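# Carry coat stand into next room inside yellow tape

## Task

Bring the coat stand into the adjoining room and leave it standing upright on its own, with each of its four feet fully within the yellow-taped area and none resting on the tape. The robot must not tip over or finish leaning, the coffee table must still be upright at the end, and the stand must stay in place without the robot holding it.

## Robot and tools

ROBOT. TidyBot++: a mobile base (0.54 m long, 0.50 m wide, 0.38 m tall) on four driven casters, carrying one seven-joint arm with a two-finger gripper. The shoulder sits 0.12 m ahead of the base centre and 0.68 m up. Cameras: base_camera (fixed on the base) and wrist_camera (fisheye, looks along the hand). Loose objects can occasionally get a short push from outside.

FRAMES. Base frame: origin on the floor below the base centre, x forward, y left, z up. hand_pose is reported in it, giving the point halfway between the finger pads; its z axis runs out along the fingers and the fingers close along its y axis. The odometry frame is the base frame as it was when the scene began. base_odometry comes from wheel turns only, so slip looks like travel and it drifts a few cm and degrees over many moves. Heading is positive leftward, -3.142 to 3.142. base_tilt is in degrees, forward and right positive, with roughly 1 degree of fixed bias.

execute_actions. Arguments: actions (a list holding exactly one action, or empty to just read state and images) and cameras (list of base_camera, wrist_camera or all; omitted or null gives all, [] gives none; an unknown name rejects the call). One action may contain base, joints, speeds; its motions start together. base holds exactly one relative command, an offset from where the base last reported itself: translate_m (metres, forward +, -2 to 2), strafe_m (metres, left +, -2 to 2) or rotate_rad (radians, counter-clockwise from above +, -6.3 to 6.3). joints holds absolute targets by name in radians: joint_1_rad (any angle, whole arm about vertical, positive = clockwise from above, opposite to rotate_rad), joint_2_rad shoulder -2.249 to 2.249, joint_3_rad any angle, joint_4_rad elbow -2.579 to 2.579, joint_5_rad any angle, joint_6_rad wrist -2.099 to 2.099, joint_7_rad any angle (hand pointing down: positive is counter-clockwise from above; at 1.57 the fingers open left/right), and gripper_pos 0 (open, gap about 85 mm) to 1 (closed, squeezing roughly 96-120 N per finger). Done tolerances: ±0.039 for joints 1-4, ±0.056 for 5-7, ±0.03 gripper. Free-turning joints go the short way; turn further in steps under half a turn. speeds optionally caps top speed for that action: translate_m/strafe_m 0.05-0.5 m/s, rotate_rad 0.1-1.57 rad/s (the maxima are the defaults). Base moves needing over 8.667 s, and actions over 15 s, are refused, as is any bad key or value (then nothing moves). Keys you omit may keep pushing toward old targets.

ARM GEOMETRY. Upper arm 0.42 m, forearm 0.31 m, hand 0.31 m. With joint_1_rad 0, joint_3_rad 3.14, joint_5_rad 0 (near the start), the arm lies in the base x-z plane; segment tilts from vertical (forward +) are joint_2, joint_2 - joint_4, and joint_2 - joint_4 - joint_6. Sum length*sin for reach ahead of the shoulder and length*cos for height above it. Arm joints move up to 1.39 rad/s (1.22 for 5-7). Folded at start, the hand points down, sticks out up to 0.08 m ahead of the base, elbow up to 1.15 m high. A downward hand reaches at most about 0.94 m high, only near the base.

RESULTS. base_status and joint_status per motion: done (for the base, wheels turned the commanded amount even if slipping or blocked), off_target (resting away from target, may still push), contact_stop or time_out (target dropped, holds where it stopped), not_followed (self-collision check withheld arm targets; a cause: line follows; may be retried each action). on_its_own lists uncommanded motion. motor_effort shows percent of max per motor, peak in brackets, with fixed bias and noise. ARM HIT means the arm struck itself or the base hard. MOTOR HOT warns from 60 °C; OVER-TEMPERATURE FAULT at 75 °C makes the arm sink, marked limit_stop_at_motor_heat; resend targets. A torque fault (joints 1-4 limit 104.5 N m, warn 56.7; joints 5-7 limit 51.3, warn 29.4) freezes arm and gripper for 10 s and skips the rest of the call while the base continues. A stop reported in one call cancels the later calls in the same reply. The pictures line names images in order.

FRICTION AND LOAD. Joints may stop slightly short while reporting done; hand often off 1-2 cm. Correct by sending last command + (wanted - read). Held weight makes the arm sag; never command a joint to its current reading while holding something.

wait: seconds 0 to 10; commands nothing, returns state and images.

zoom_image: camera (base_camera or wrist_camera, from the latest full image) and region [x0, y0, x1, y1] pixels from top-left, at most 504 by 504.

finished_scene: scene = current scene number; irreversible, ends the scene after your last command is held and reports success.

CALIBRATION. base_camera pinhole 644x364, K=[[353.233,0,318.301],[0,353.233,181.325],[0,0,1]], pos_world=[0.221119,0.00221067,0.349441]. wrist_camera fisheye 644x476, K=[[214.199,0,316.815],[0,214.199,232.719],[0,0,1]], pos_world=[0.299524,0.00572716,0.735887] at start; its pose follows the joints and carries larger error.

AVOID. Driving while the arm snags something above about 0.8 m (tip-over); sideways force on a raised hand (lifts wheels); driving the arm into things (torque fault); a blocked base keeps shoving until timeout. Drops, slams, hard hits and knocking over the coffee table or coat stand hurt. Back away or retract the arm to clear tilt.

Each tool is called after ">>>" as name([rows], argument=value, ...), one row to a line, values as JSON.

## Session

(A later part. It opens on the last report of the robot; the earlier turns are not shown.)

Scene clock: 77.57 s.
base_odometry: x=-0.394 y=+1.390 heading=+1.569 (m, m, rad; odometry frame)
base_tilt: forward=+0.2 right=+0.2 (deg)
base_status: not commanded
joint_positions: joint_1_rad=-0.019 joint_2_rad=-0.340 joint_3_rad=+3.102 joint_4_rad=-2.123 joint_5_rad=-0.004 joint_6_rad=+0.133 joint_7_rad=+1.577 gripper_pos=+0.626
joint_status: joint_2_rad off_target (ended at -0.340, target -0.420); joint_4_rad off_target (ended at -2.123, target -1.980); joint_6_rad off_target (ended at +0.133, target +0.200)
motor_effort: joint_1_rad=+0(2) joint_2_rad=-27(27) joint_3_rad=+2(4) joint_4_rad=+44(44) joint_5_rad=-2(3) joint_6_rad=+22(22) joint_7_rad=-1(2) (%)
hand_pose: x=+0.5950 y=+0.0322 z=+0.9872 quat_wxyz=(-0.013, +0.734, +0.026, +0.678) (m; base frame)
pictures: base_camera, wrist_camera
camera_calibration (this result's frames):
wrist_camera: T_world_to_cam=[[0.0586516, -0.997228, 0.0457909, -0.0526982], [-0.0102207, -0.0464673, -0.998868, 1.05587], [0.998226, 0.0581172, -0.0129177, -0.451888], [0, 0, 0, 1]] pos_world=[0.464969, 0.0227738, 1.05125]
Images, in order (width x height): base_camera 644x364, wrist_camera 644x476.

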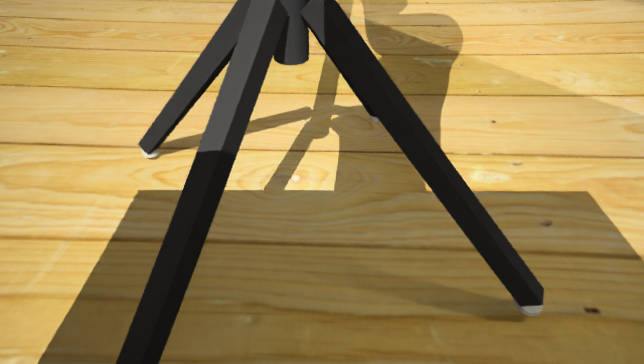

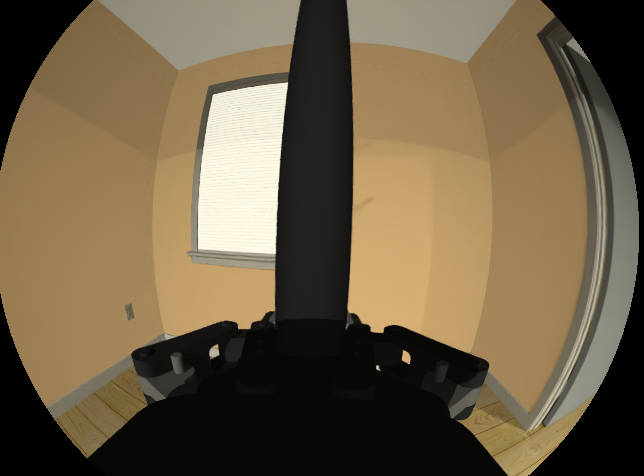

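>>> execute_actions([
  {"joints":{"joint_2_rad":-0.52,"joint_4_rad":-1.8,"joint_6_rad":0.42}},
])

Scene clock: 82.67 s.
base_odometry: x=-0.394 y=+1.390 heading=+1.569 (m, m, rad; odometry frame)
base_tilt: forward=+0.1 right=+0.2 (deg)
base_status: not commanded
joint_positions: joint_1_rad=-0.018 joint_2_rad=-0.406 joint_3_rad=+3.102 joint_4_rad=-1.962 joint_5_rad=-0.004 joint_6_rad=+0.261 joint_7_rad=+1.577 gripper_pos=+0.642
joint_status: joint_2_rad off_target (ended at -0.406, target -0.520); joint_4_rad off_target (ended at -1.962, target -1.800); joint_6_rad off_target (ended at +0.261, target +0.420)
motor_effort: joint_1_rad=+0(1) joint_2_rad=-31(40) joint_3_rad=+2(2) joint_4_rad=+53(57) joint_5_rad=+0(1) joint_6_rad=+28(32) joint_7_rad=+1(1) (%)
hand_pose: x=+0.5653 y=+0.0329 z=+1.1573 quat_wxyz=(-0.016, +0.603, +0.023, +0.797) (m; base frame)
pictures: base_camera, wrist_camera
camera_calibration (this result's frames):
wrist_camera: T_world_to_cam=[[0.0448375, -0.997893, 0.0469027, -0.0514864], [0.33731, -0.02907, -0.940945, 0.961398], [0.940325, 0.0580103, 0.335296, -0.790357], [0, 0, 0, 1]] pos_world=[0.421212, 0.0224188, 1.17204]
Images, in order (width x height): base_camera 644x364, wrist_camera 644x476.

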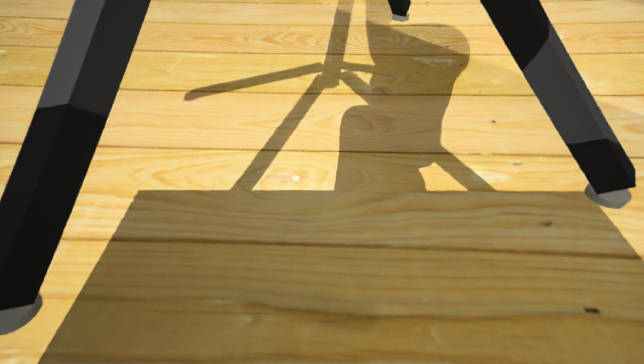

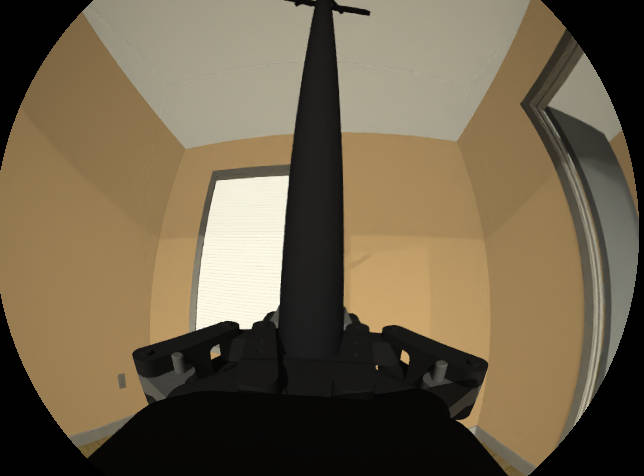

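>>> execute_actions([
  {"joints":{"joint_2_rad":-0.5,"joint_4_rad":-1.95,"joint_6_rad":0.3}},
])

>>> execute_actions([
  {"base":{"translate_m":-0.4},"speeds":{"translate_m":0.25}},
])

>>> execute_actions([
  {"base":{"rotate_rad":-1.57},"speeds":{"rotate_rad":0.4}},
])

Scene clock: 87.57 s.
base_odometry: x=-0.394 y=+1.390 heading=+1.569 (m, m, rad; odometry frame)
base_tilt: forward=+0.1 right=+0.1 (deg)
base_status: not commanded
joint_positions: joint_1_rad=-0.017 joint_2_rad=-0.371 joint_3_rad=+3.103 joint_4_rad=-2.126 joint_5_rad=-0.008 joint_6_rad=+0.179 joint_7_rad=+1.577 gripper_pos=+0.650
joint_status: joint_2_rad off_target (ended at -0.371, target -0.500); joint_4_rad off_target (ended at -2.126, target -1.950); joint_6_rad off_target (ended at +0.179, target +0.300)
motor_effort: joint_1_rad=+0(1) joint_2_rad=-32(37) joint_3_rad=+1(2) joint_4_rad=+52(58) joint_5_rad=+0(5) joint_6_rad=+27(30) joint_7_rad=+0(4) (%)
hand_pose: x=+0.5854 y=+0.0302 z=+1.0146 quat_wxyz=(-0.014, +0.709, +0.022, +0.705) (m; base frame)
pictures: base_camera, wrist_camera
camera_calibration (this result's frames):
wrist_camera: T_world_to_cam=[[0.05162, -0.99776, 0.042538, -0.0479309], [0.0636585, -0.0392207, -0.997201, 1.03782], [0.996636, 0.0541834, 0.0614914, -0.516343], [0, 0, 0, 1]] pos_world=[0.451013, 0.0208577, 1.06871]
Images, in order (width x height): base_camera 644x364, wrist_camera 644x476.

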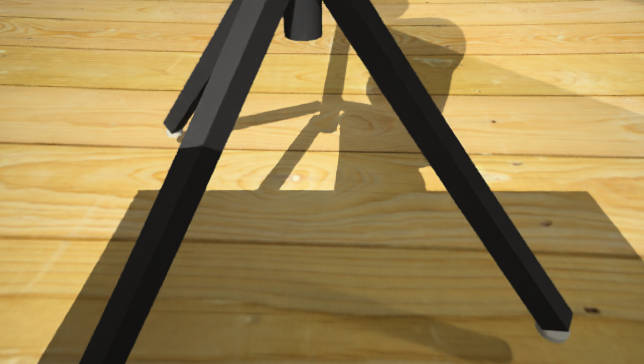

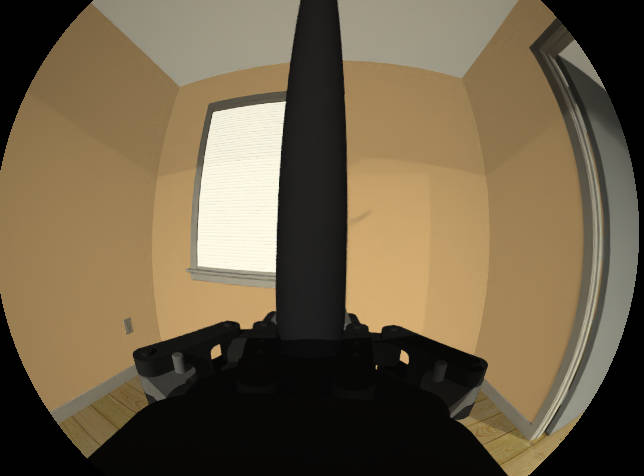

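Scene clock: 90.07 s.
base_odometry: x=-0.395 y=+0.990 heading=+1.569 (m, m, rad; odometry frame)
base_tilt: forward=+0.1 right=+0.2 (deg)
base_status: done
joint_positions: joint_1_rad=-0.015 joint_2_rad=-0.378 joint_3_rad=+3.106 joint_4_rad=-2.120 joint_5_rad=-0.009 joint_6_rad=+0.179 joint_7_rad=+1.577 gripper_pos=+0.650
joint_status: not commanded
motor_effort: joint_1_rad=-1(2) joint_2_rad=-33(38) joint_3_rad=+1(5) joint_4_rad=+52(54) joint_5_rad=-1(3) joint_6_rad=+28(30) joint_7_rad=+0(4) (%)
hand_pose: x=+0.5836 y=+0.0277 z=+1.0218 quat_wxyz=(-0.013, +0.704, +0.020, +0.710) (m; base frame)
pictures: base_camera, wrist_camera
camera_calibration (this result's frames):
wrist_camera: T_world_to_cam=[[0.0464236, -0.99809, 0.0407578, -0.045799], [0.0766926, -0.0371201, -0.996364, 1.03653], [0.995973, 0.0493806, 0.0748229, -0.527913], [0, 0, 0, 1]] pos_world=[0.448419, 0.0188333, 1.07413]
Images, in order (width x height): base_camera 644x364, wrist_camera 644x476.

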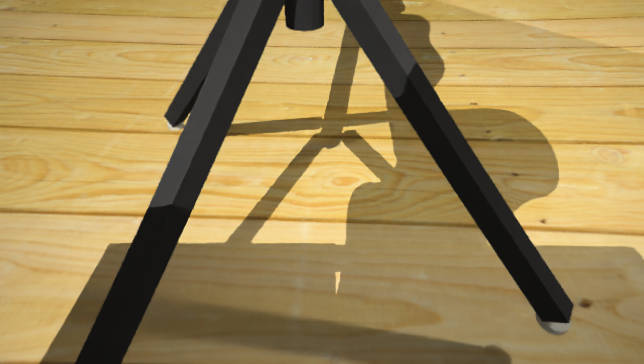

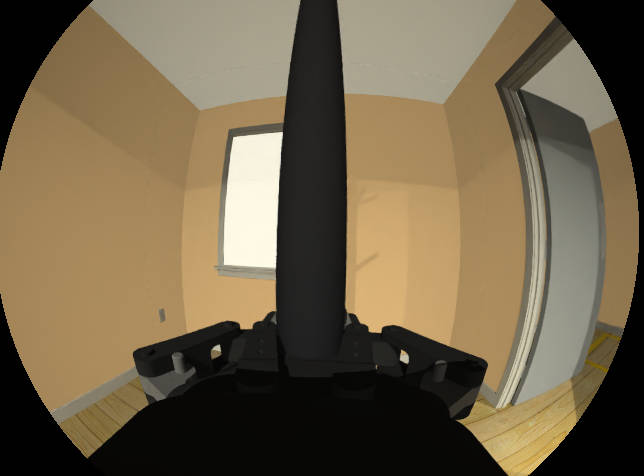

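Scene clock: 94.83 s.
base_odometry: x=-0.395 y=+0.990 heading=-0.001 (m, m, rad; odometry frame)
base_tilt: forward=+0.2 right=+0.2 (deg)
base_status: done
joint_positions: joint_1_rad=-0.004 joint_2_rad=-0.378 joint_3_rad=+3.118 joint_4_rad=-2.120 joint_5_rad=-0.009 joint_6_rad=+0.179 joint_7_rad=+1.577 gripper_pos=+0.650
joint_status: not commanded
motor_effort: joint_1_rad=+0(3) joint_2_rad=-33(34) joint_3_rad=+1(6) joint_4_rad=+52(53) joint_5_rad=+0(3) joint_6_rad=+28(29) joint_7_rad=+1(4) (%)
hand_pose: x=+0.5842 y=+0.0158 z=+1.0220 quat_wxyz=(-0.007, +0.704, +0.010, +0.710) (m; base frame)
pictures: base_camera, wrist_camera
camera_calibration (this result's frames):
wrist_camera: T_world_to_cam=[[0.0241736, -0.999069, 0.0357348, -0.0395003], [0.0759145, -0.0338076, -0.996541, 1.03681], [0.996821, 0.0268027, 0.0750266, -0.528331], [0, 0, 0, 1]] pos_world=[0.448898, 0.009749, 1.07427]
Images, in order (width x height): base_camera 644x364, wrist_camera 644x476.

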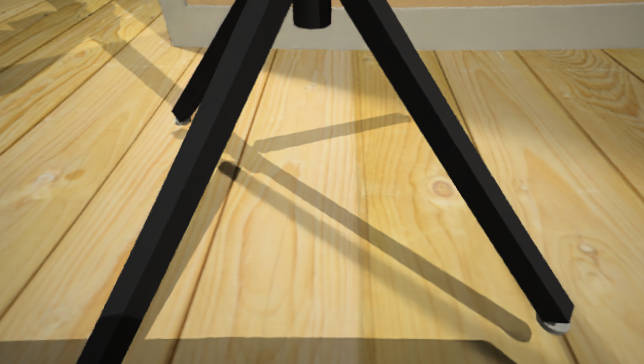

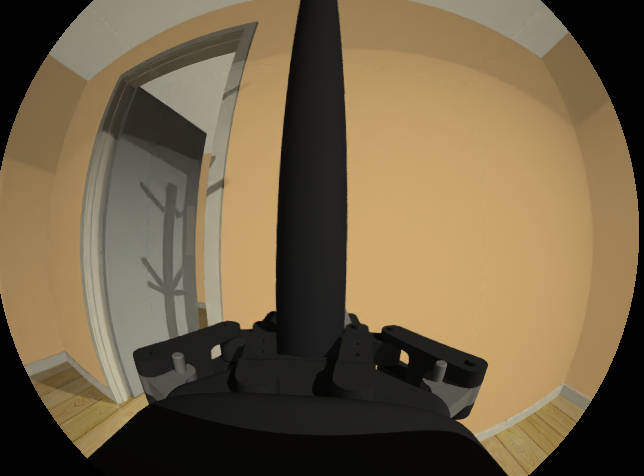

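>>> execute_actions([
  {"base":{"strafe_m":0.93},"speeds":{"strafe_m":0.3}},
])

Scene clock: 104.40 s.
base_odometry: x=-0.393 y=+1.920 heading=-0.002 (m, m, rad; odometry frame)
base_tilt: forward=+0.1 right=+0.1 (deg)
base_status: done
joint_positions: joint_1_rad=-0.009 joint_2_rad=-0.378 joint_3_rad=+3.111 joint_4_rad=-2.120 joint_5_rad=-0.009 joint_6_rad=+0.179 joint_7_rad=+1.577 gripper_pos=+0.650
joint_status: not commanded
motor_effort: joint_1_rad=+0(3) joint_2_rad=-32(34) joint_3_rad=+2(4) joint_4_rad=+52(54) joint_5_rad=-1(2) joint_6_rad=+28(28) joint_7_rad=-1(2) (%)
hand_pose: x=+0.5839 y=+0.0220 z=+1.0219 quat_wxyz=(-0.010, +0.704, +0.015, +0.710) (m; base frame)
pictures: base_camera, wrist_camera
camera_calibration (this result's frames):
wrist_camera: T_world_to_cam=[[0.0355921, -0.998629, 0.0383821, -0.0426612], [0.0763282, -0.0355779, -0.996448, 1.03667], [0.996447, 0.0383953, 0.0749573, -0.528159], [0, 0, 0, 1]] pos_world=[0.448674, 0.0145586, 1.07421]
Images, in order (width x height): base_camera 644x364, wrist_camera 644x476.

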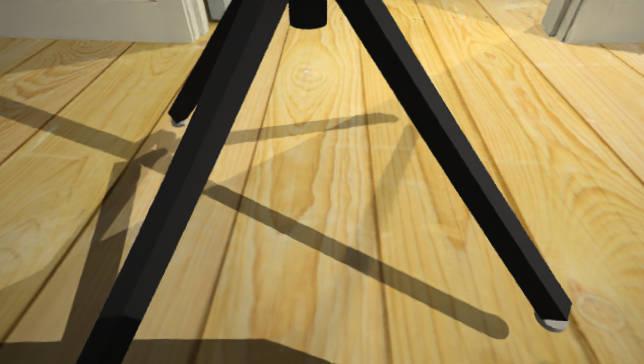

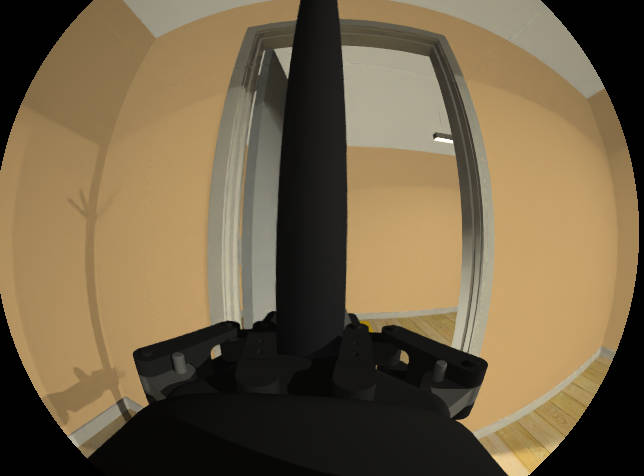

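>>> execute_actions([
  {"base":{"strafe_m":-0.13},"speeds":{"strafe_m":0.2}},
])

>>> execute_actions([
  {"base":{"translate_m":0.55},"speeds":{"translate_m":0.2}},
])

Scene clock: 111.10 s.
base_odometry: x=-0.393 y=+1.791 heading=-0.002 (m, m, rad; odometry frame)
base_tilt: forward=+0.2 right=+0.2 (deg)
base_status: done
joint_positions: joint_1_rad=-0.008 joint_2_rad=-0.378 joint_3_rad=+3.116 joint_4_rad=-2.120 joint_5_rad=-0.009 joint_6_rad=+0.179 joint_7_rad=+1.577 gripper_pos=+0.650
joint_status: not commanded
motor_effort: joint_1_rad=+0(3) joint_2_rad=-33(34) joint_3_rad=+1(4) joint_4_rad=+52(53) joint_5_rad=+0(2) joint_6_rad=+28(28) joint_7_rad=+1(2) (%)
hand_pose: x=+0.5841 y=+0.0187 z=+1.0220 quat_wxyz=(-0.008, +0.704, +0.013, +0.710) (m; base frame)
pictures: base_camera, wrist_camera
camera_calibration (this result's frames):
wrist_camera: T_world_to_cam=[[0.0297988, -0.998888, 0.036528, -0.0407098], [0.0761106, -0.0341706, -0.996514, 1.03676], [0.996654, 0.0324751, 0.0750078, -0.528274], [0, 0, 0, 1]] pos_world=[0.448812, 0.0119178, 1.07425]
Images, in order (width x height): base_camera 644x364, wrist_camera 644x476.

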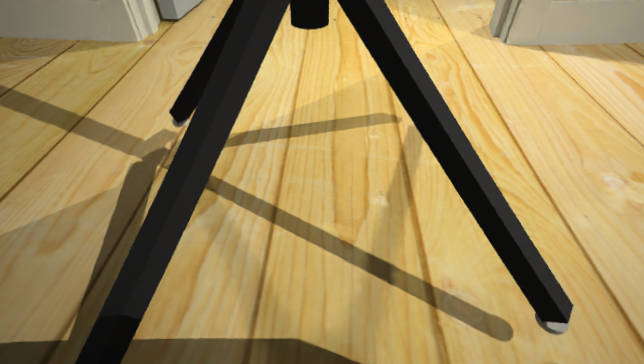

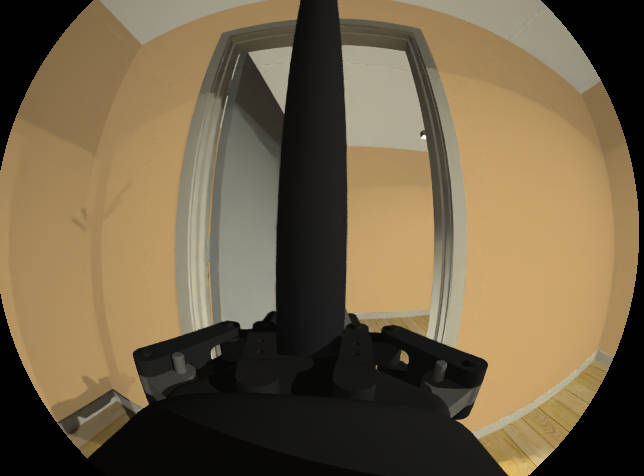

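Scene clock: 114.63 s.
base_odometry: x=+0.157 y=+1.789 heading=-0.003 (m, m, rad; odometry frame)
base_tilt: forward=+0.1 right=+0.2 (deg)
base_status: done
joint_positions: joint_1_rad=-0.008 joint_2_rad=-0.374 joint_3_rad=+3.116 joint_4_rad=-2.120 joint_5_rad=-0.009 joint_6_rad=+0.179 joint_7_rad=+1.577 gripper_pos=+0.650
joint_status: not commanded
motor_effort: joint_1_rad=+0(1) joint_2_rad=-33(36) joint_3_rad=+1(3) joint_4_rad=+52(54) joint_5_rad=+0(0) joint_6_rad=+28(30) joint_7_rad=+0(1) (%)
hand_pose: x=+0.5857 y=+0.0188 z=+1.0199 quat_wxyz=(-0.008, +0.706, +0.013, +0.708) (m; base frame)
pictures: base_camera, wrist_camera
camera_calibration (this result's frames):
wrist_camera: T_world_to_cam=[[0.0300636, -0.998883, 0.0364603, -0.0406953], [0.0716404, -0.0342297, -0.996843, 1.03753], [0.996977, 0.0325807, 0.0705313, -0.525306], [0, 0, 0, 1]] pos_world=[0.450613, 0.0119792, 1.07279]
Images, in order (width x height): base_camera 644x364, wrist_camera 644x476.

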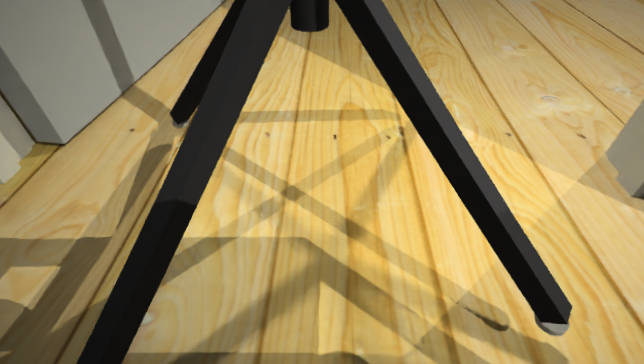

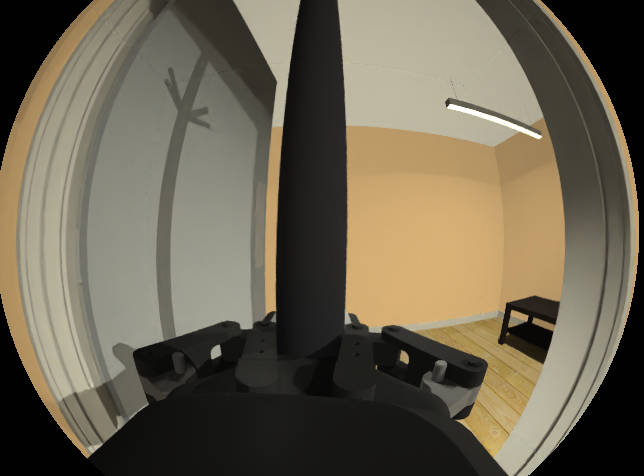

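>>> execute_actions([
  {"base":{"strafe_m":-0.07},"speeds":{"strafe_m":0.2}},
])

>>> execute_actions([
  {"base":{"translate_m":0.5},"speeds":{"translate_m":0.2}},
])

Scene clock: 124.83 s.
base_odometry: x=+0.157 y=+1.719 heading=-0.002 (m, m, rad; odometry frame)
base_tilt: forward=+0.2 right=+0.2 (deg)
base_status: done
joint_positions: joint_1_rad=-0.003 joint_2_rad=-0.374 joint_3_rad=+3.119 joint_4_rad=-2.120 joint_5_rad=-0.009 joint_6_rad=+0.179 joint_7_rad=+1.577 gripper_pos=+0.650
joint_status: not commanded
motor_effort: joint_1_rad=+0(3) joint_2_rad=-33(35) joint_3_rad=+1(5) joint_4_rad=+52(53) joint_5_rad=+2(3) joint_6_rad=+28(28) joint_7_rad=+3(2) (%)
hand_pose: x=+0.5858 y=+0.0149 z=+1.0199 quat_wxyz=(-0.006, +0.706, +0.010, +0.709) (m; base frame)
pictures: base_camera, wrist_camera
camera_calibration (this result's frames):
wrist_camera: T_world_to_cam=[[0.0225932, -0.999121, 0.0353192, -0.0390286], [0.0713806, -0.0336259, -0.996882, 1.03759], [0.997193, 0.0250438, 0.0705581, -0.525386], [0, 0, 0, 1]] pos_world=[0.450729, 0.00905344, 1.07281]
Images, in order (width x height): base_camera 644x364, wrist_camera 644x476.

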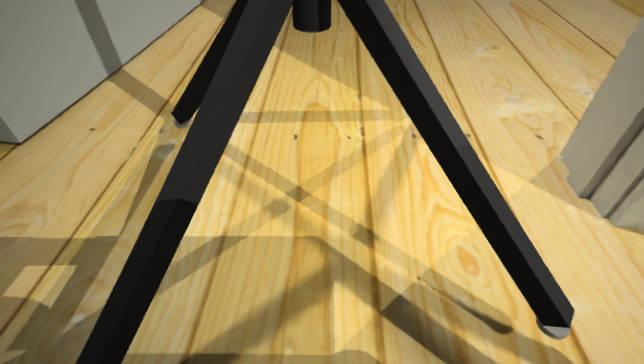

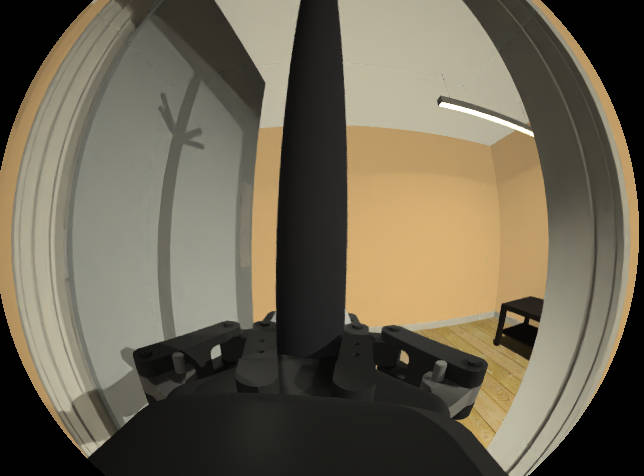

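Scene clock: 128.10 s.
base_odometry: x=+0.658 y=+1.717 heading=-0.003 (m, m, rad; odometry frame)
base_tilt: forward=+0.1 right=+0.2 (deg)
base_status: done
joint_positions: joint_1_rad=-0.003 joint_2_rad=-0.372 joint_3_rad=+3.119 joint_4_rad=-2.120 joint_5_rad=-0.009 joint_6_rad=+0.179 joint_7_rad=+1.577 gripper_pos=+0.650
joint_status: not commanded
motor_effort: joint_1_rad=+0(0) joint_2_rad=-33(36) joint_3_rad=+1(2) joint_4_rad=+52(54) joint_5_rad=+0(2) joint_6_rad=+28(29) joint_7_rad=+1(1) (%)
hand_pose: x=+0.5864 y=+0.0149 z=+1.0190 quat_wxyz=(-0.006, +0.706, +0.010, +0.708) (m; base frame)
pictures: base_camera, wrist_camera
camera_calibration (this result's frames):
wrist_camera: T_world_to_cam=[[0.0226596, -0.99912, 0.0352846, -0.0390123], [0.0694575, -0.033635, -0.997018, 1.0379], [0.997328, 0.0250428, 0.0686342, -0.524028], [0, 0, 0, 1]] pos_world=[0.451421, 0.00905489, 1.07215]
Images, in order (width x height): base_camera 644x364, wrist_camera 644x476.

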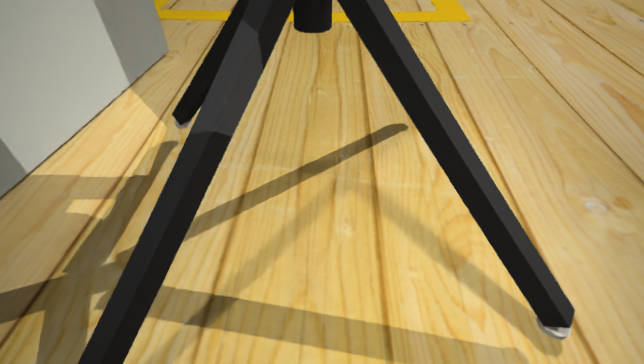

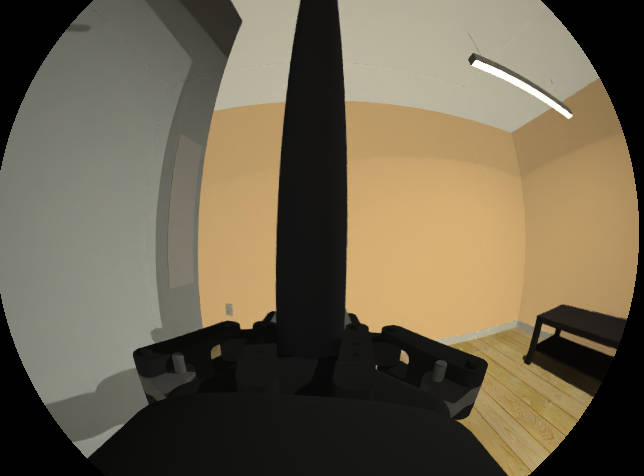

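>>> execute_actions([
  {"base":{"translate_m":0.6},"speeds":{"translate_m":0.25}},
])

Scene clock: 134.93 s.
base_odometry: x=+1.258 y=+1.715 heading=-0.003 (m, m, rad; odometry frame)
base_tilt: forward=+0.2 right=+0.2 (deg)
base_status: done
joint_positions: joint_1_rad=-0.003 joint_2_rad=-0.374 joint_3_rad=+3.119 joint_4_rad=-2.119 joint_5_rad=-0.009 joint_6_rad=+0.179 joint_7_rad=+1.577 gripper_pos=+0.650
joint_status: not commanded
motor_effort: joint_1_rad=+0(1) joint_2_rad=-33(36) joint_3_rad=+1(3) joint_4_rad=+52(54) joint_5_rad=+0(1) joint_6_rad=+28(30) joint_7_rad=+1(0) (%)
hand_pose: x=+0.5858 y=+0.0149 z=+1.0202 quat_wxyz=(-0.006, +0.705, +0.010, +0.709) (m; base frame)
pictures: base_camera, wrist_camera
camera_calibration (this result's frames):
wrist_camera: T_world_to_cam=[[0.0225778, -0.999121, 0.035322, -0.0390301], [0.0719251, -0.0336161, -0.996843, 1.03755], [0.997154, 0.0250471, 0.0711029, -0.525905], [0, 0, 0, 1]] pos_world=[0.450664, 0.00905516, 1.07305]
Images, in order (width x height): base_camera 644x364, wrist_camera 644x476.

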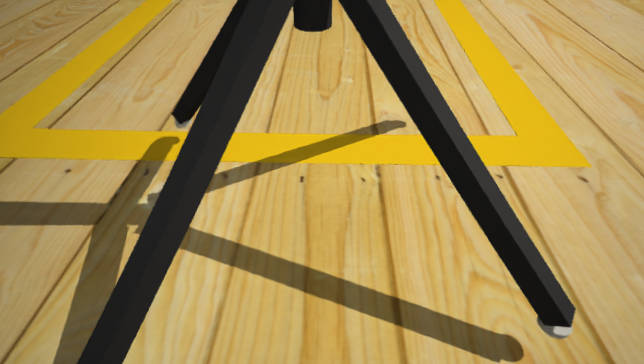

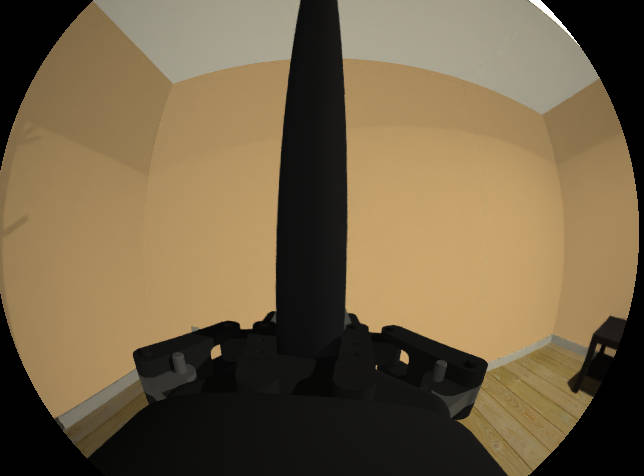

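>>> execute_actions([
  {"base":{"strafe_m":0.08},"speeds":{"strafe_m":0.2}},
])

>>> execute_actions([
  {"base":{"translate_m":0.52},"speeds":{"translate_m":0.25}},
])

>>> execute_actions([
  {"joints":{"joint_2_rad":-0.4,"joint_4_rad":-2.08,"joint_6_rad":0.27}},
])

Scene clock: 142.13 s.
base_odometry: x=+1.258 y=+1.795 heading=-0.003 (m, m, rad; odometry frame)
base_tilt: forward=+0.1 right=+0.2 (deg)
base_status: done
joint_positions: joint_1_rad=-0.012 joint_2_rad=-0.374 joint_3_rad=+3.110 joint_4_rad=-2.119 joint_5_rad=-0.009 joint_6_rad=+0.179 joint_7_rad=+1.577 gripper_pos=+0.650
joint_status: not commanded
motor_effort: joint_1_rad=+0(3) joint_2_rad=-32(33) joint_3_rad=+2(5) joint_4_rad=+52(52) joint_5_rad=-3(3) joint_6_rad=+28(28) joint_7_rad=-2(4) (%)
hand_pose: x=+0.5854 y=+0.0238 z=+1.0201 quat_wxyz=(-0.011, +0.705, +0.017, +0.709) (m; base frame)
pictures: base_camera, wrist_camera
camera_calibration (this result's frames):
wrist_camera: T_world_to_cam=[[0.0393726, -0.998488, 0.0383631, -0.0430638], [0.0725266, -0.0354359, -0.996737, 1.03738], [0.996589, 0.0420265, 0.0710217, -0.525686], [0, 0, 0, 1]] pos_world=[0.450351, 0.0158546, 1.07298]
Images, in order (width x height): base_camera 644x364, wrist_camera 644x476.

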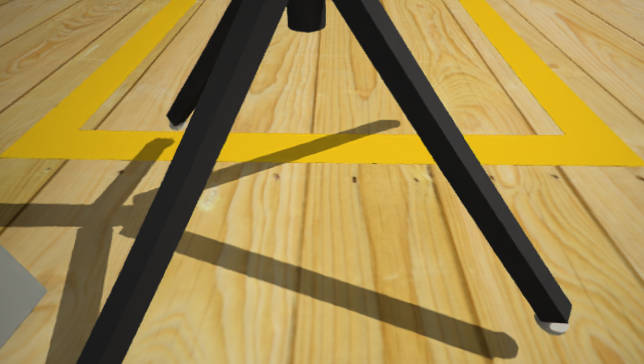

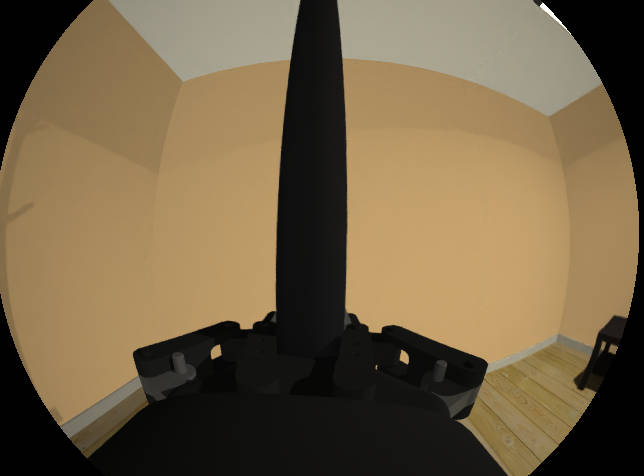

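Scene clock: 145.10 s.
base_odometry: x=+1.778 y=+1.794 heading=-0.003 (m, m, rad; odometry frame)
base_tilt: forward=+0.2 right=+0.2 (deg)
base_status: done
joint_positions: joint_1_rad=-0.012 joint_2_rad=-0.373 joint_3_rad=+3.110 joint_4_rad=-2.119 joint_5_rad=-0.009 joint_6_rad=+0.179 joint_7_rad=+1.577 gripper_pos=+0.650
joint_status: not commanded
motor_effort: joint_1_rad=+0(1) joint_2_rad=-33(36) joint_3_rad=+1(2) joint_4_rad=+52(54) joint_5_rad=+0(2) joint_6_rad=+28(29) joint_7_rad=+1(3) (%)
hand_pose: x=+0.5855 y=+0.0238 z=+1.0202 quat_wxyz=(-0.011, +0.705, +0.017, +0.709) (m; base frame)
pictures: base_camera, wrist_camera
camera_calibration (this result's frames):
wrist_camera: T_world_to_cam=[[0.0393771, -0.998488, 0.0383541, -0.0430593], [0.0724973, -0.0354278, -0.996739, 1.03742], [0.996591, 0.0420293, 0.0709926, -0.525782], [0, 0, 0, 1]] pos_world=[0.450475, 0.0158578, 1.07302]
Images, in order (width x height): base_camera 644x364, wrist_camera 644x476.

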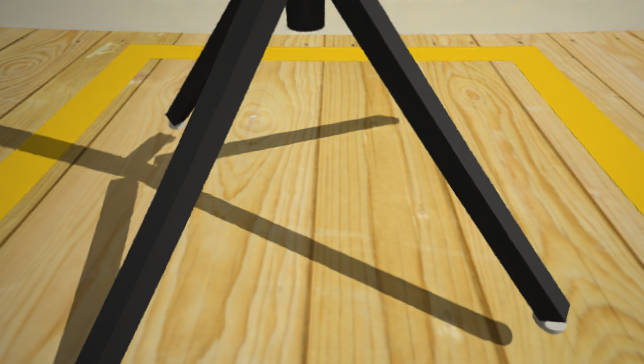

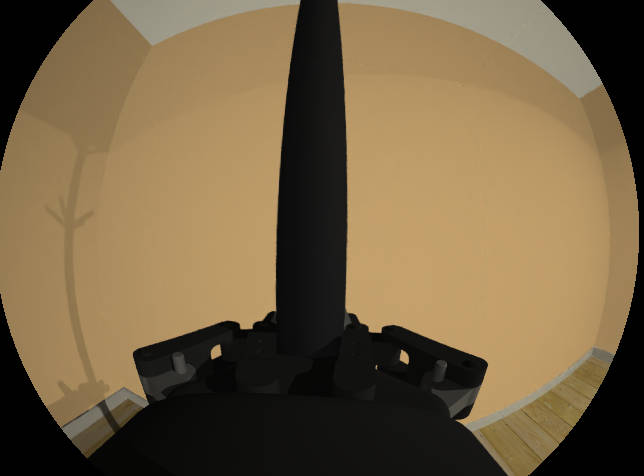

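Scene clock: 146.10 s.
base_odometry: x=+1.778 y=+1.794 heading=-0.003 (m, m, rad; odometry frame)
base_tilt: forward=+0.1 right=+0.2 (deg)
base_status: not commanded
joint_positions: joint_1_rad=-0.013 joint_2_rad=-0.355 joint_3_rad=+3.108 joint_4_rad=-2.158 joint_5_rad=-0.009 joint_6_rad=+0.187 joint_7_rad=+1.577 gripper_pos=+0.651
joint_status: joint_2_rad off_target (ended at -0.355, target -0.400); joint_4_rad off_target (ended at -2.158, target -2.080); joint_6_rad off_target (ended at +0.187, target +0.270)
motor_effort: joint_1_rad=+1(2) joint_2_rad=-18(33) joint_3_rad=+3(5) joint_4_rad=+35(52) joint_5_rad=-3(4) joint_6_rad=+17(27) joint_7_rad=-2(4) (%)
hand_pose: x=+0.5885 y=+0.0257 z=+0.9898 quat_wxyz=(-0.012, +0.723, +0.019, +0.691) (m; base frame)
pictures: base_camera, wrist_camera
camera_calibration (this result's frames):
wrist_camera: T_world_to_cam=[[0.0448913, -0.998213, 0.0394381, -0.0444569], [0.023017, -0.0384339, -0.998996, 1.03842], [0.998727, 0.0457539, 0.0212505, -0.478846], [0, 0, 0, 1]] pos_world=[0.45633, 0.0174424, 1.04931]
Images, in order (width x height): base_camera 644x364, wrist_camera 644x476.

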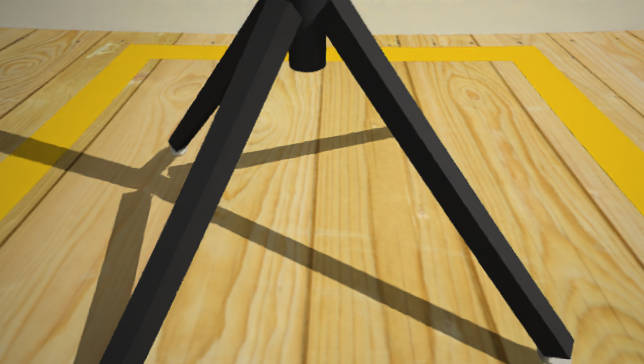

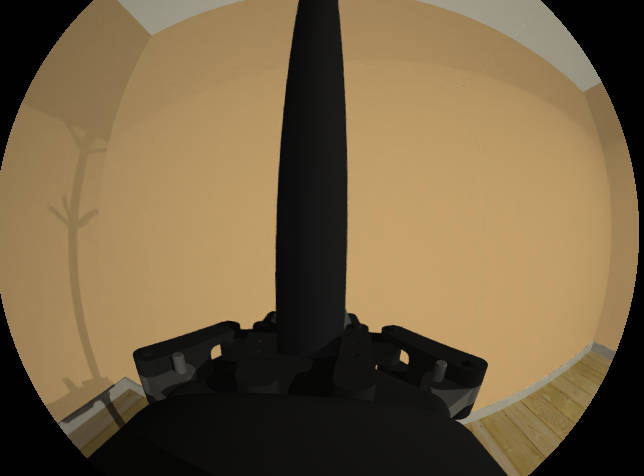

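>>> execute_actions([
  {"joints":{"joint_2_rad":-0.35,"joint_4_rad":-2.18,"joint_6_rad":0.22}},
])

>>> execute_actions([
  {"joints":{"gripper_pos":0}},
])

>>> execute_actions([
  {"base":{"translate_m":-0.6},"speeds":{"translate_m":0.3}},
])

Scene clock: 150.47 s.
base_odometry: x=+1.778 y=+1.794 heading=-0.003 (m, m, rad; odometry frame)
base_tilt: forward=+0.1 right=+0.1 (deg)
base_status: not commanded
joint_positions: joint_1_rad=-0.013 joint_2_rad=-0.361 joint_3_rad=+3.107 joint_4_rad=-2.164 joint_5_rad=-0.009 joint_6_rad=+0.187 joint_7_rad=+1.577 gripper_pos=+0.651
joint_status: all done
motor_effort: joint_1_rad=+2(2) joint_2_rad=-5(18) joint_3_rad=+4(5) joint_4_rad=+22(35) joint_5_rad=-3(4) joint_6_rad=+6(17) joint_7_rad=-3(3) (%)
hand_pose: x=+0.5863 y=+0.0259 z=+0.9883 quat_wxyz=(-0.012, +0.723, +0.019, +0.690) (m; base frame)
pictures: base_camera, wrist_camera
camera_calibration (this result's frames):
wrist_camera: T_world_to_cam=[[0.0453441, -0.998179, 0.0397915, -0.0447236], [0.0220592, -0.0388222, -0.999003, 1.03757], [0.998728, 0.0461766, 0.0202587, -0.47567], [0, 0, 0, 1]] pos_world=[0.454205, 0.0176036, 1.04795]
Images, in order (width x height): base_camera 644x364, wrist_camera 644x476.

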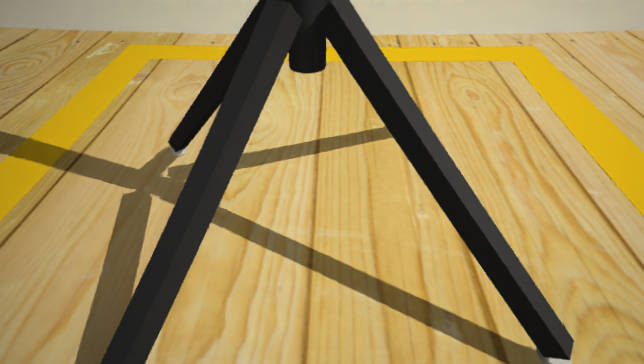

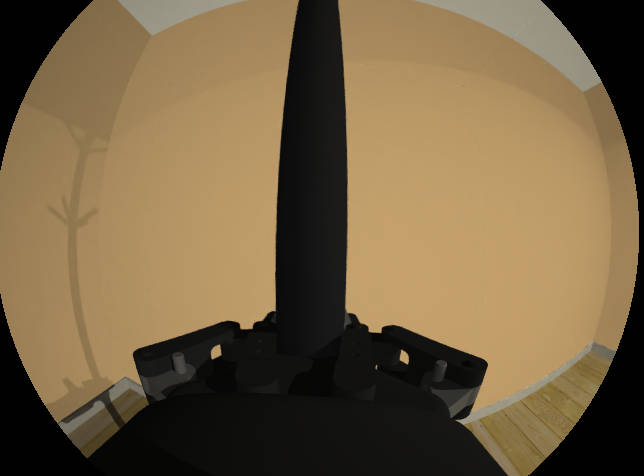

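Scene clock: 151.57 s.
base_odometry: x=+1.778 y=+1.794 heading=-0.003 (m, m, rad; odometry frame)
base_tilt: forward=+0.1 right=+0.2 (deg)
base_status: not commanded
joint_positions: joint_1_rad=-0.011 joint_2_rad=-0.361 joint_3_rad=+3.112 joint_4_rad=-2.171 joint_5_rad=-0.009 joint_6_rad=+0.187 joint_7_rad=+1.577 gripper_pos=+0.000
joint_status: all done
motor_effort: joint_1_rad=-2(4) joint_2_rad=-7(9) joint_3_rad=-1(7) joint_4_rad=+22(23) joint_5_rad=+0(4) joint_6_rad=+7(8) joint_7_rad=+1(3) (%)
hand_pose: x=+0.5859 y=+0.0220 z=+0.9843 quat_wxyz=(-0.010, +0.725, +0.016, +0.688) (m; base frame)
pictures: base_camera, wrist_camera
camera_calibration (this result's frames):
wrist_camera: T_world_to_cam=[[0.0386141, -0.998532, 0.0379744, -0.0426564], [0.0153944, -0.0374038, -0.999182, 1.03747], [0.999136, 0.0391671, 0.0139275, -0.468796], [0, 0, 0, 1]] pos_world=[0.454067, 0.0145728, 1.04477]
Images, in order (width x height): base_camera 644x364, wrist_camera 644x476.

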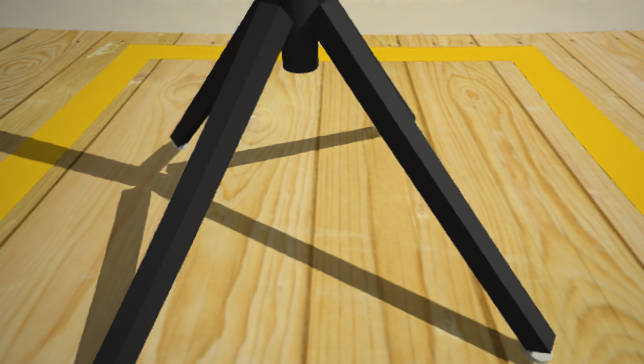

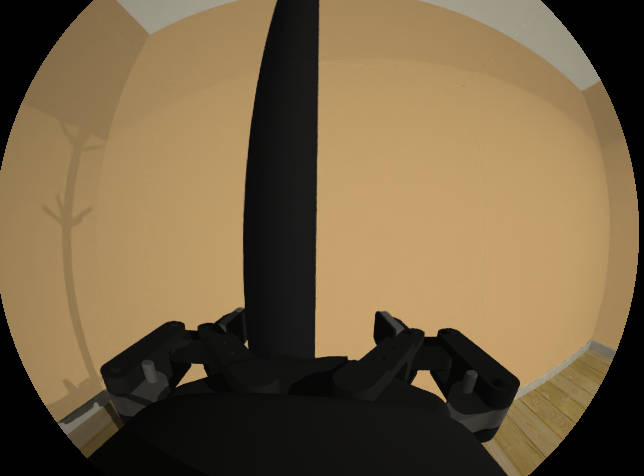

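Scene clock: 154.57 s.
base_odometry: x=+1.178 y=+1.796 heading=-0.003 (m, m, rad; odometry frame)
base_tilt: forward=+0.2 right=+0.2 (deg)
base_status: done
joint_positions: joint_1_rad=-0.011 joint_2_rad=-0.351 joint_3_rad=+3.114 joint_4_rad=-2.174 joint_5_rad=-0.009 joint_6_rad=+0.187 joint_7_rad=+1.577 gripper_pos=+0.000
joint_status: not commanded
motor_effort: joint_1_rad=+0(2) joint_2_rad=-10(12) joint_3_rad=+1(5) joint_4_rad=+22(23) joint_5_rad=+0(0) joint_6_rad=+7(8) joint_7_rad=+1(1) (%)
hand_pose: x=+0.5885 y=+0.0210 z=+0.9780 quat_wxyz=(-0.009, +0.730, +0.015, +0.684) (m; base frame)
pictures: base_camera, wrist_camera
camera_calibration (this result's frames):
wrist_camera: T_world_to_cam=[[0.0371349, -0.998621, 0.0371206, -0.0418858], [0.00288087, -0.0370391, -0.99931, 1.03859], [0.999306, 0.0372162, 0.00150145, -0.459208], [0, 0, 0, 1]] pos_world=[0.457453, 0.0137305, 1.04012]
Images, in order (width x height): base_camera 644x364, wrist_camera 644x476.

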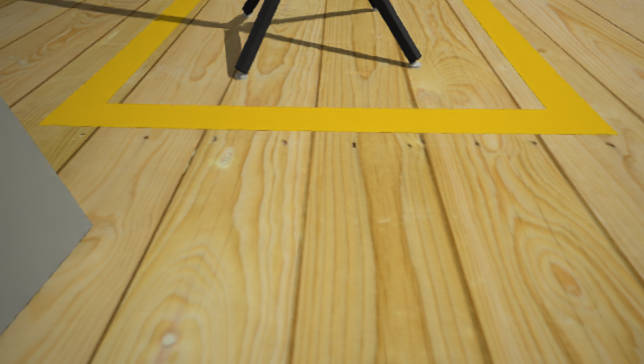

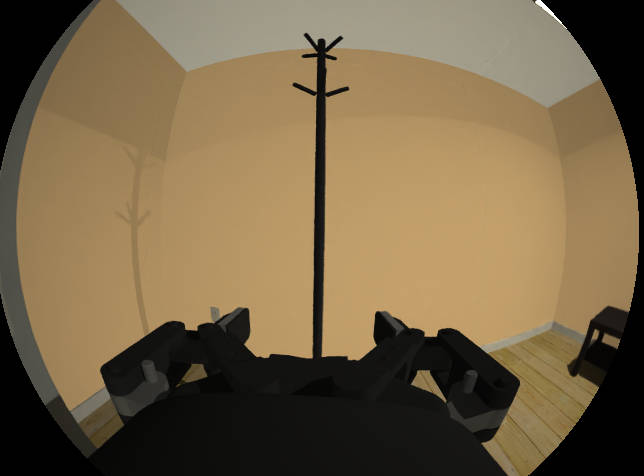

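>>> finished_scene(scene=1)

The scene is finished: the task was done.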